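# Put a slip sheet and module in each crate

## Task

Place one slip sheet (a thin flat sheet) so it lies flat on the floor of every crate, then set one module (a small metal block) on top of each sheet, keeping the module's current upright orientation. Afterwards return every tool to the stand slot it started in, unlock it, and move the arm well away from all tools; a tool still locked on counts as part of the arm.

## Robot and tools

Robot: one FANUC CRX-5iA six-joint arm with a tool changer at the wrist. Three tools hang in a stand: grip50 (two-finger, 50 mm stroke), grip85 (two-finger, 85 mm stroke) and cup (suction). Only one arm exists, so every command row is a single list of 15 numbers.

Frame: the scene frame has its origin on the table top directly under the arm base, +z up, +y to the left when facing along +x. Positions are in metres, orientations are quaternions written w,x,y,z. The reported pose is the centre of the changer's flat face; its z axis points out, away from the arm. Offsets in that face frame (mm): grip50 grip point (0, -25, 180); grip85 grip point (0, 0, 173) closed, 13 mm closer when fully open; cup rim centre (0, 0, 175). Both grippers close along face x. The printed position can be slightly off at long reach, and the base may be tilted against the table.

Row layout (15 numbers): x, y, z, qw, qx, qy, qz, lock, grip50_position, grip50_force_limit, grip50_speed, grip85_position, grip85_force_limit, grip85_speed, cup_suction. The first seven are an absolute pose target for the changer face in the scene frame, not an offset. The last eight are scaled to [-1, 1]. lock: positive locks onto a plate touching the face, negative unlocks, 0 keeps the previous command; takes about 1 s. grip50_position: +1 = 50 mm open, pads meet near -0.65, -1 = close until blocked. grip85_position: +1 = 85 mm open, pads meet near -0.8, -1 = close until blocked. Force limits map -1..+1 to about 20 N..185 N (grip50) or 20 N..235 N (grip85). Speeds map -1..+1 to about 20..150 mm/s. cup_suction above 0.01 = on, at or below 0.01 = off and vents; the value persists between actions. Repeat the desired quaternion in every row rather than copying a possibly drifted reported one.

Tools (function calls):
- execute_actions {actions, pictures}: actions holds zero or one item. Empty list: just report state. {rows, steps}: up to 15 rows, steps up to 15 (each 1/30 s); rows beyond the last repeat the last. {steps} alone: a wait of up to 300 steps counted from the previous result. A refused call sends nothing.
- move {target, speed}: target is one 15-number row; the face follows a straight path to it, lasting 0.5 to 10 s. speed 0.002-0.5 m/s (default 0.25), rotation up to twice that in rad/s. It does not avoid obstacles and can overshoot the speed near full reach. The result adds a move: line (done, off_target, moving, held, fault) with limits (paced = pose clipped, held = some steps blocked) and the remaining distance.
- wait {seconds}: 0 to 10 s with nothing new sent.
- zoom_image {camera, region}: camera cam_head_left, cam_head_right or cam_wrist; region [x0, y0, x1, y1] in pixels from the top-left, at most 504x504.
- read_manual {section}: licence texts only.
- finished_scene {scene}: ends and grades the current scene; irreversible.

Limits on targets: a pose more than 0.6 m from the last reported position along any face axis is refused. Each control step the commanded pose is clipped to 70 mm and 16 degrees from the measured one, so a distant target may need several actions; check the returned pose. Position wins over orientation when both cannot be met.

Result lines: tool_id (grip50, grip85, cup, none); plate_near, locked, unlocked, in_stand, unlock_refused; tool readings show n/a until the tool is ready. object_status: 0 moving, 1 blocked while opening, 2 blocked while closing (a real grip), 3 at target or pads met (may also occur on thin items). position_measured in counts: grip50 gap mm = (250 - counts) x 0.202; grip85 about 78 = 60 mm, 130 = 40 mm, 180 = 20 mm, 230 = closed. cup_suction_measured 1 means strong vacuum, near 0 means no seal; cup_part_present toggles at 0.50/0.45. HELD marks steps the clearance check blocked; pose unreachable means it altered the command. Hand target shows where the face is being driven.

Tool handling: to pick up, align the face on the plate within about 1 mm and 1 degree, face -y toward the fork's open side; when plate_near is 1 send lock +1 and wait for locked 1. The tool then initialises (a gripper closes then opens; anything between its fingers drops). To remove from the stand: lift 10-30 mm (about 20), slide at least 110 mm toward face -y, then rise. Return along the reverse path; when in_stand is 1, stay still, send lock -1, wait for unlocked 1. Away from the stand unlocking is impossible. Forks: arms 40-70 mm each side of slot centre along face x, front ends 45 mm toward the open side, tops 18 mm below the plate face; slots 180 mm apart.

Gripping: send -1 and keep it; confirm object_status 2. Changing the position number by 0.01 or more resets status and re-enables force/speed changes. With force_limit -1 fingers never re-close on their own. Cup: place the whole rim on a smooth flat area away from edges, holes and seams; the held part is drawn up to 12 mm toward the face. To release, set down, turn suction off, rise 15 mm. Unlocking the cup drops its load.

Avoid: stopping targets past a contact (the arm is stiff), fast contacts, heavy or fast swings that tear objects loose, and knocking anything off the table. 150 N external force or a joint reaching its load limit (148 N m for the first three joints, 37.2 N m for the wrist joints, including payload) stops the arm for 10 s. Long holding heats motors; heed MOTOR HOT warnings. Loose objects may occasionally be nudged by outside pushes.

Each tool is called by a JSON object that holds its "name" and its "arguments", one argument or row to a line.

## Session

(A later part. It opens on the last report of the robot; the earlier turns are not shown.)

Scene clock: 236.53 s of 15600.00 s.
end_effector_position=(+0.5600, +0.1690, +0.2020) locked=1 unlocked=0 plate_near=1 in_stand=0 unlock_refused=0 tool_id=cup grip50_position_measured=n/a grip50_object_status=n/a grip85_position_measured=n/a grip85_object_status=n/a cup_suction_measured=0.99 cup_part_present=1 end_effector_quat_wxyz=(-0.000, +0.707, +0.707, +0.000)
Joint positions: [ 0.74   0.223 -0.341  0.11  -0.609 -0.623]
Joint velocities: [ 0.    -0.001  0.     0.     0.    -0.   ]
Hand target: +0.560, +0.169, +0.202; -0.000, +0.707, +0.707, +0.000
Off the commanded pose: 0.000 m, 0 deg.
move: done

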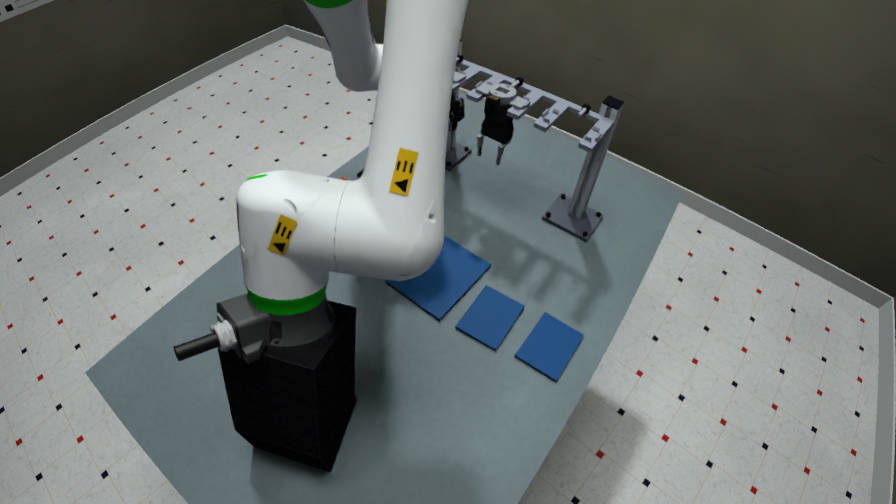

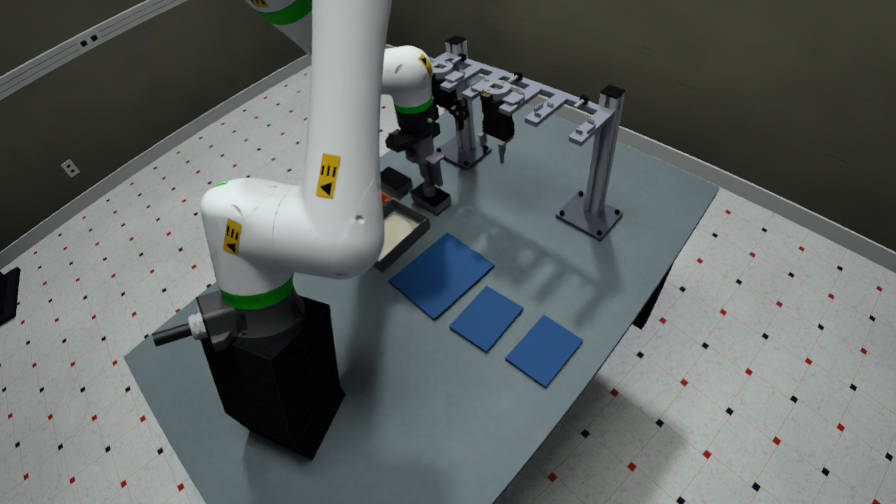

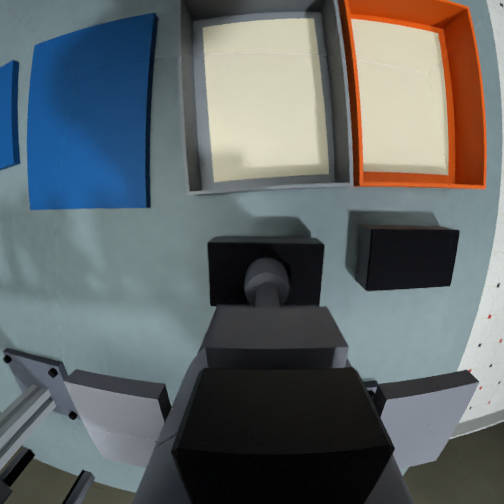

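{"name": "move", "arguments": {
  "target": [0.56,0.169,0.28,0,0.7071,0.7071,0,0,1,0,0,1,0,0,1],
  "speed": 0.08
}}

{"name": "move", "arguments": {
  "target": [0.39,0.17,0.28,0,0.682,0.7314,0,0,1,0,0,1,0,0,1],
  "speed": 0.12
}}

{"name": "move", "arguments": {
  "target": [0.39,0.17,0.207,0,0.682,0.7314,0,0,1,0,0,1,0,0,1],
  "speed": 0.04
}}

{"name": "execute_actions", "arguments": {
  "actions": [
    {"rows":[[0.39,0.17,0.207,0,0.682,0.7314,0,0,1,0,0,1,0,0,0]],"steps":10}
  ],
  "pictures": false
}}

{"name": "move", "arguments": {
  "target": [0.39,0.17,0.26,0,0.682,0.7314,0,0,1,0,0,1,0,0,0],
  "speed": 0.1
}}

{"name": "move", "arguments": {
  "target": [0.55,0.316,0.25,0,0.7071,0.7071,0,0,1,0,0,1,0,0,0],
  "speed": 0.2
}}

Scene clock: 247.10 s of 15600.00 s.
end_effector_position=(+0.5601, +0.1691, +0.2799) locked=1 unlocked=0 plate_near=1 in_stand=0 unlock_refused=0 tool_id=cup grip50_position_measured=n/a grip50_object_status=n/a grip85_position_measured=n/a grip85_object_status=n/a cup_suction_measured=1.00 cup_part_present=1 end_effector_quat_wxyz=(+0.000, +0.707, +0.707, -0.000)
Joint positions: [ 0.752  0.071 -0.329  0.097 -0.774 -0.614]
Joint velocities: [ 0.    -0.    -0.001  0.    -0.001 -0.001]
Hand target: +0.560, +0.169, +0.280; +0.000, +0.707, +0.707, -0.000
Off the commanded pose: 0.000 m, 0 deg.
move: done

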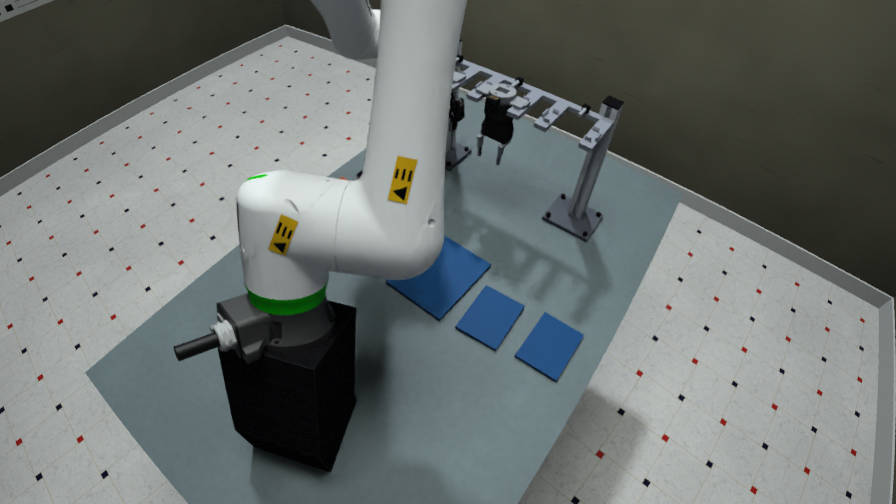

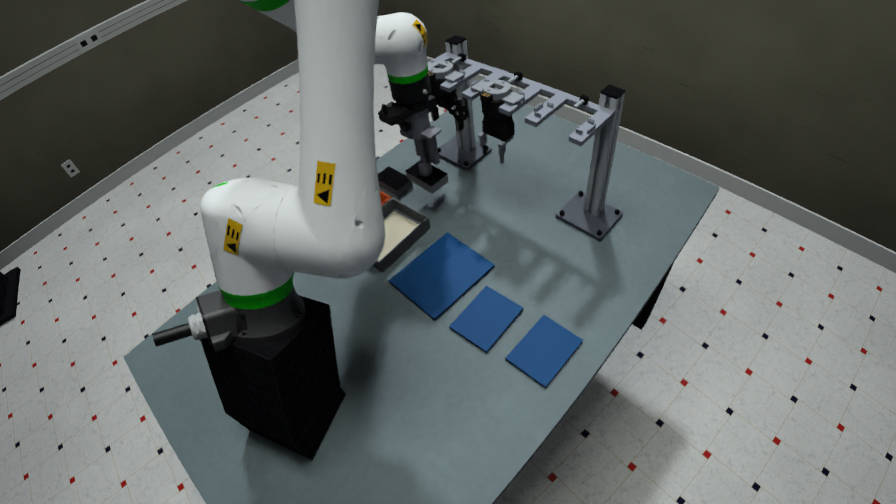

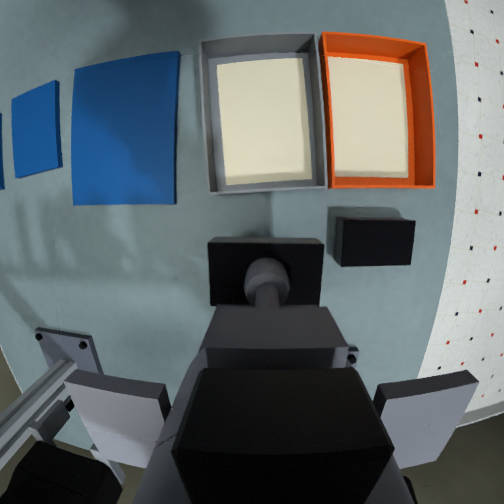

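Scene clock: 248.87 s of 15600.00 s.
end_effector_position=(+0.3903, +0.1703, +0.2800) locked=1 unlocked=0 plate_near=1 in_stand=0 unlock_refused=0 tool_id=cup grip50_position_measured=n/a grip50_object_status=n/a grip85_position_measured=n/a grip85_object_status=n/a cup_suction_measured=1.00 cup_part_present=1 end_effector_quat_wxyz=(+0.001, +0.682, +0.732, +0.001)
Joint positions: [ 1.042 -0.26  -0.843  0.3   -0.642 -0.987]
Joint velocities: [ 0.002 -0.001 -0.001  0.001 -0.    -0.002]
Hand target: +0.390, +0.170, +0.280; +0.001, +0.682, +0.732, +0.000
Off the commanded pose: 0.000 m, 0 deg.
move: done

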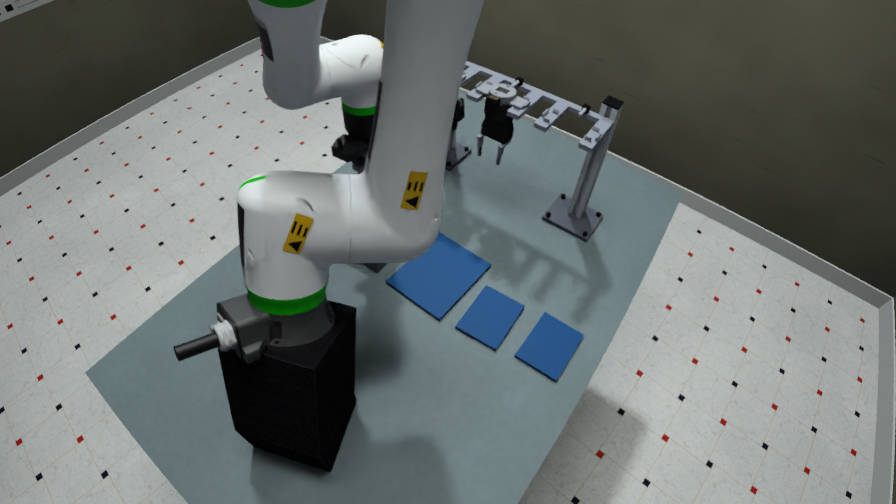

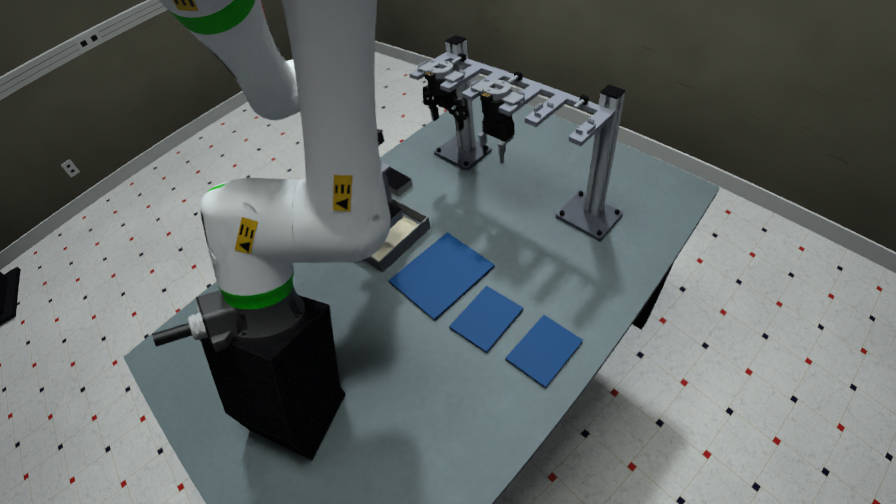

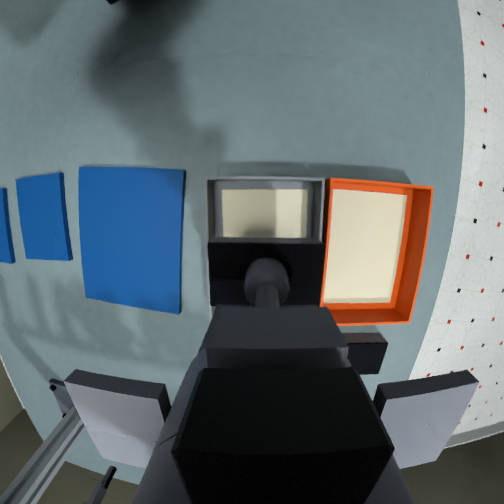

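Scene clock: 250.97 s of 15600.00 s.
end_effector_position=(+0.3898, +0.1700, +0.2071) locked=1 unlocked=0 plate_near=1 in_stand=0 unlock_refused=0 tool_id=cup grip50_position_measured=n/a grip50_object_status=n/a grip85_position_measured=n/a grip85_object_status=n/a cup_suction_measured=1.00 cup_part_present=1 end_effector_quat_wxyz=(-0.000, +0.682, +0.731, +0.000)
Joint positions: [ 0.981 -0.045 -0.886  0.42  -0.385 -1.079]
Joint velocities: [ 0.     0.002 -0.001  0.003  0.001 -0.002]
Hand target: +0.390, +0.170, +0.207; -0.000, +0.682, +0.731, -0.000
Off the commanded pose: 0.000 m, 0 deg.
move: done

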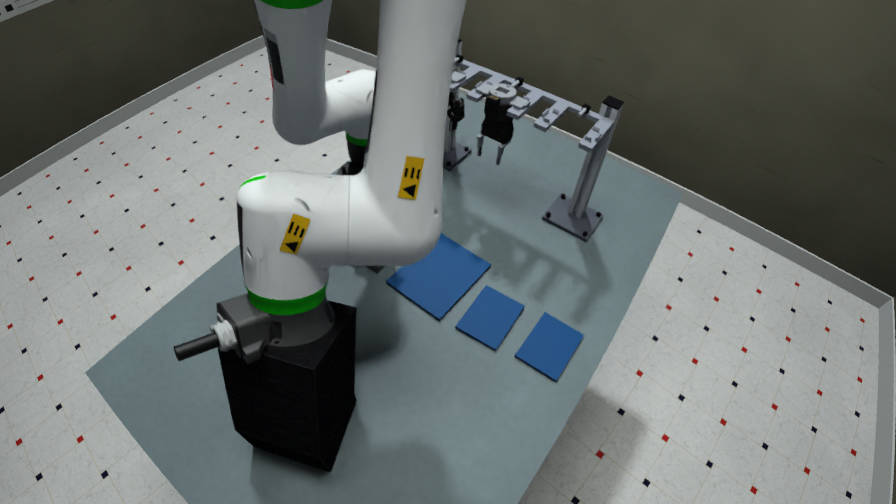

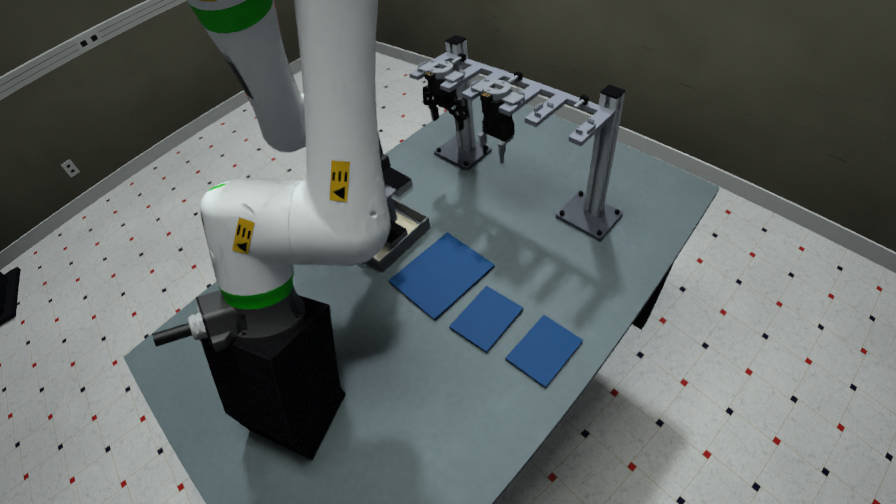

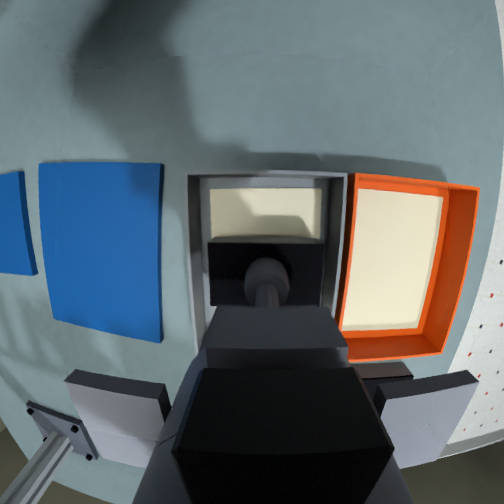

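Scene clock: 251.30 s of 15600.00 s.
end_effector_position=(+0.3900, +0.1700, +0.2070) locked=1 unlocked=0 plate_near=1 in_stand=0 unlock_refused=0 tool_id=cup grip50_position_measured=n/a grip50_object_status=n/a grip85_position_measured=n/a grip85_object_status=n/a cup_suction_measured=0.01 cup_part_present=0 end_effector_quat_wxyz=(-0.000, +0.682, +0.731, +0.000)
Joint positions: [ 0.98  -0.044 -0.886  0.423 -0.384 -1.082]
Joint velocities: [-0. -0.  0. -0. -0.  0.]
Hand target: +0.390, +0.170, +0.207; -0.000, +0.682, +0.731, +0.000
Off the commanded pose: 0.000 m, 0 deg.
Steps of this call (steps 1 to 10: all 10 steps of this action). Readings (end_effector_position | what the end effector reports):
1: (+0.3898, +0.1700, +0.2071) | locked=1 unlocked=0 plate_near=1 in_stand=0 unlock_refused=0 tool_id=cup grip50_position_measured=n/a grip50_object_status=n/a grip85_position_measured=n/a grip85_object_status=n/a cup_suction_measured=0.70 cup_part_present=1
2: (+0.3899, +0.1700, +0.2071) | locked=1 unlocked=0 plate_near=1 in_stand=0 unlock_refused=0 tool_id=cup grip50_position_measured=n/a grip50_object_status=n/a grip85_position_measured=n/a grip85_object_status=n/a cup_suction_measured=0.14 cup_part_present=0
4: (+0.3900, +0.1700, +0.2070) | locked=1 unlocked=0 plate_near=1 in_stand=0 unlock_refused=0 tool_id=cup grip50_position_measured=n/a grip50_object_status=n/a grip85_position_measured=n/a grip85_object_status=n/a cup_suction_measured=0.01 cup_part_present=0
8: (+0.3900, +0.1700, +0.2070) | locked=1 unlocked=0 plate_near=1 in_stand=0 unlock_refused=0 tool_id=cup grip50_position_measured=n/a grip50_object_status=n/a grip85_position_measured=n/a grip85_object_status=n/a cup_suction_measured=0.01 cup_part_present=0
10: the state above

Scene clock: 252.43 s of 15600.00 s.
end_effector_position=(+0.3901, +0.1700, +0.2599) locked=1 unlocked=0 plate_near=1 in_stand=0 unlock_refused=0 tool_id=cup grip50_position_measured=n/a grip50_object_status=n/a grip85_position_measured=n/a grip85_object_status=n/a cup_suction_measured=0.01 cup_part_present=0 end_effector_quat_wxyz=(+0.000, +0.682, +0.731, -0.000)
Joint positions: [ 1.026 -0.203 -0.855  0.32  -0.573 -1.001]
Joint velocities: [-0.    -0.001  0.    -0.    -0.001 -0.001]
Hand target: +0.390, +0.170, +0.260; +0.000, +0.682, +0.731, -0.000
Off the commanded pose: 0.000 m, 0 deg.
move: done

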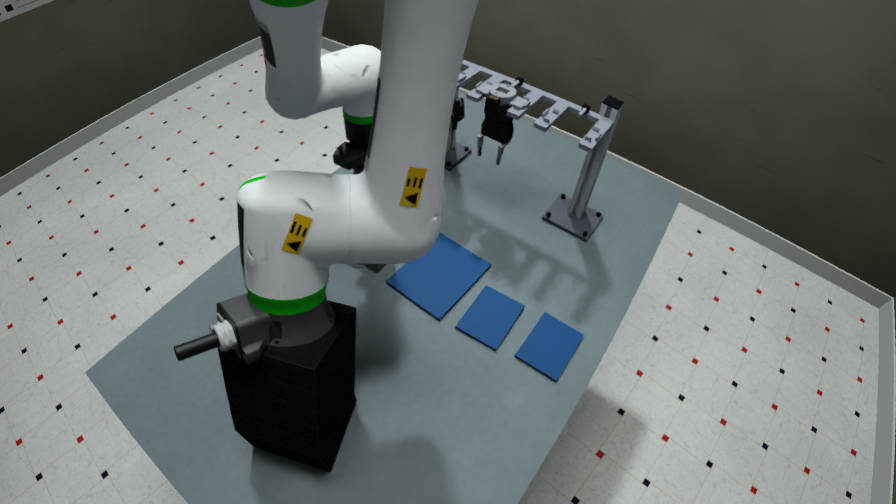

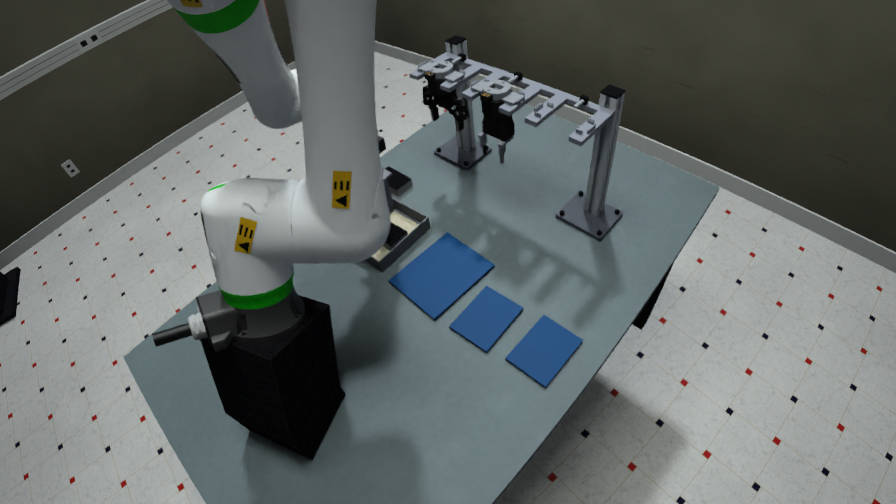

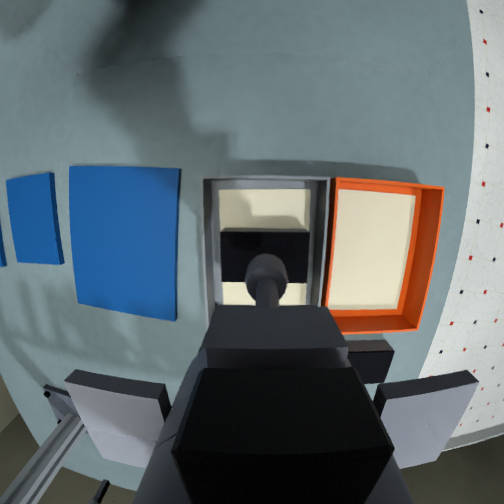

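Scene clock: 253.93 s of 15600.00 s.
end_effector_position=(+0.5504, +0.3156, +0.2498) locked=1 unlocked=0 plate_near=1 in_stand=0 unlock_refused=0 tool_id=cup grip50_position_measured=n/a grip50_object_status=n/a grip85_position_measured=n/a grip85_object_status=n/a cup_suction_measured=0.01 cup_part_present=0 end_effector_quat_wxyz=(+0.000, +0.707, +0.707, -0.000)
Joint positions: [ 1.001  0.22  -0.22   0.234 -0.771 -0.946]
Joint velocities: [ 0.     0.     0.    -0.001 -0.    -0.   ]
Hand target: +0.550, +0.316, +0.250; +0.000, +0.707, +0.707, -0.000
Off the commanded pose: 0.001 m, 0 deg.
move: done

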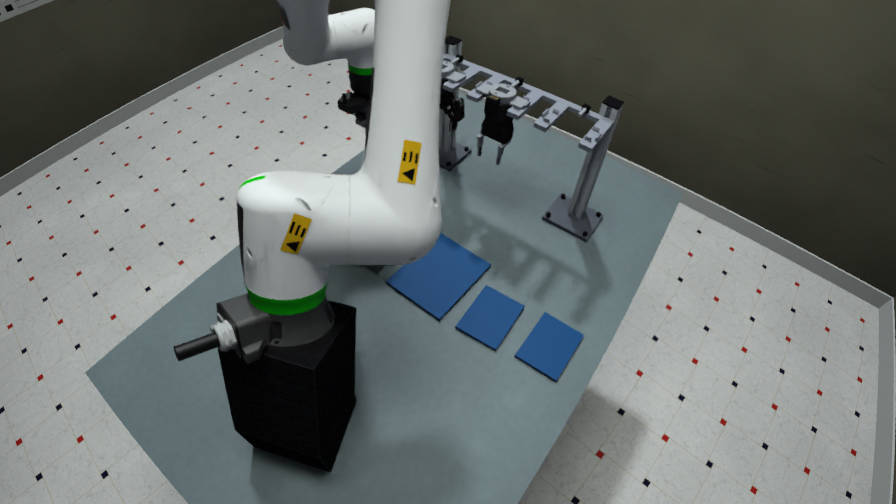

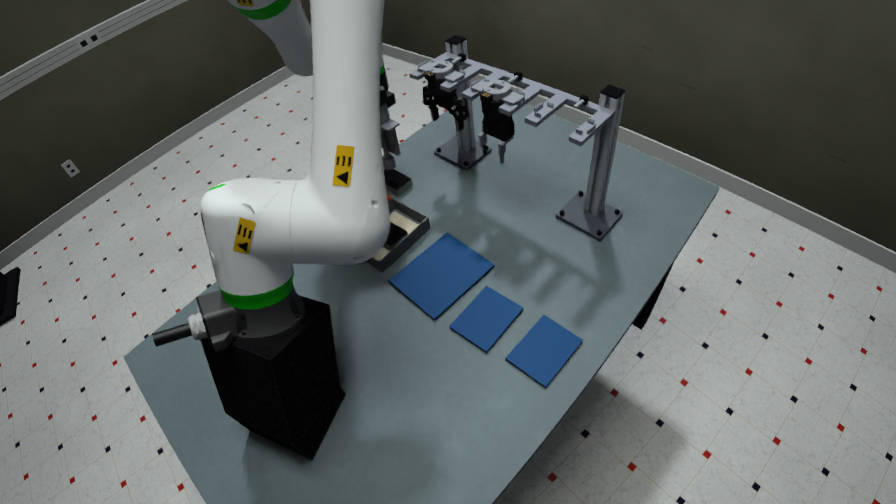

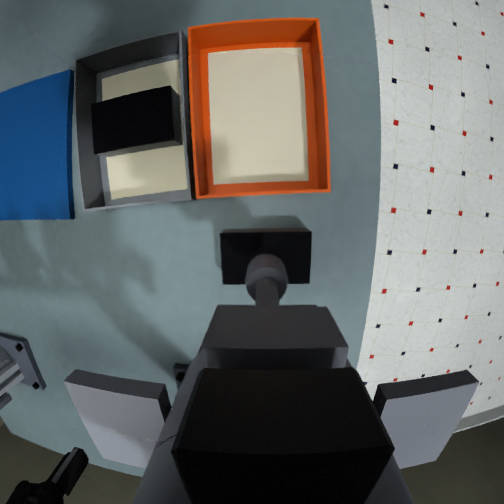

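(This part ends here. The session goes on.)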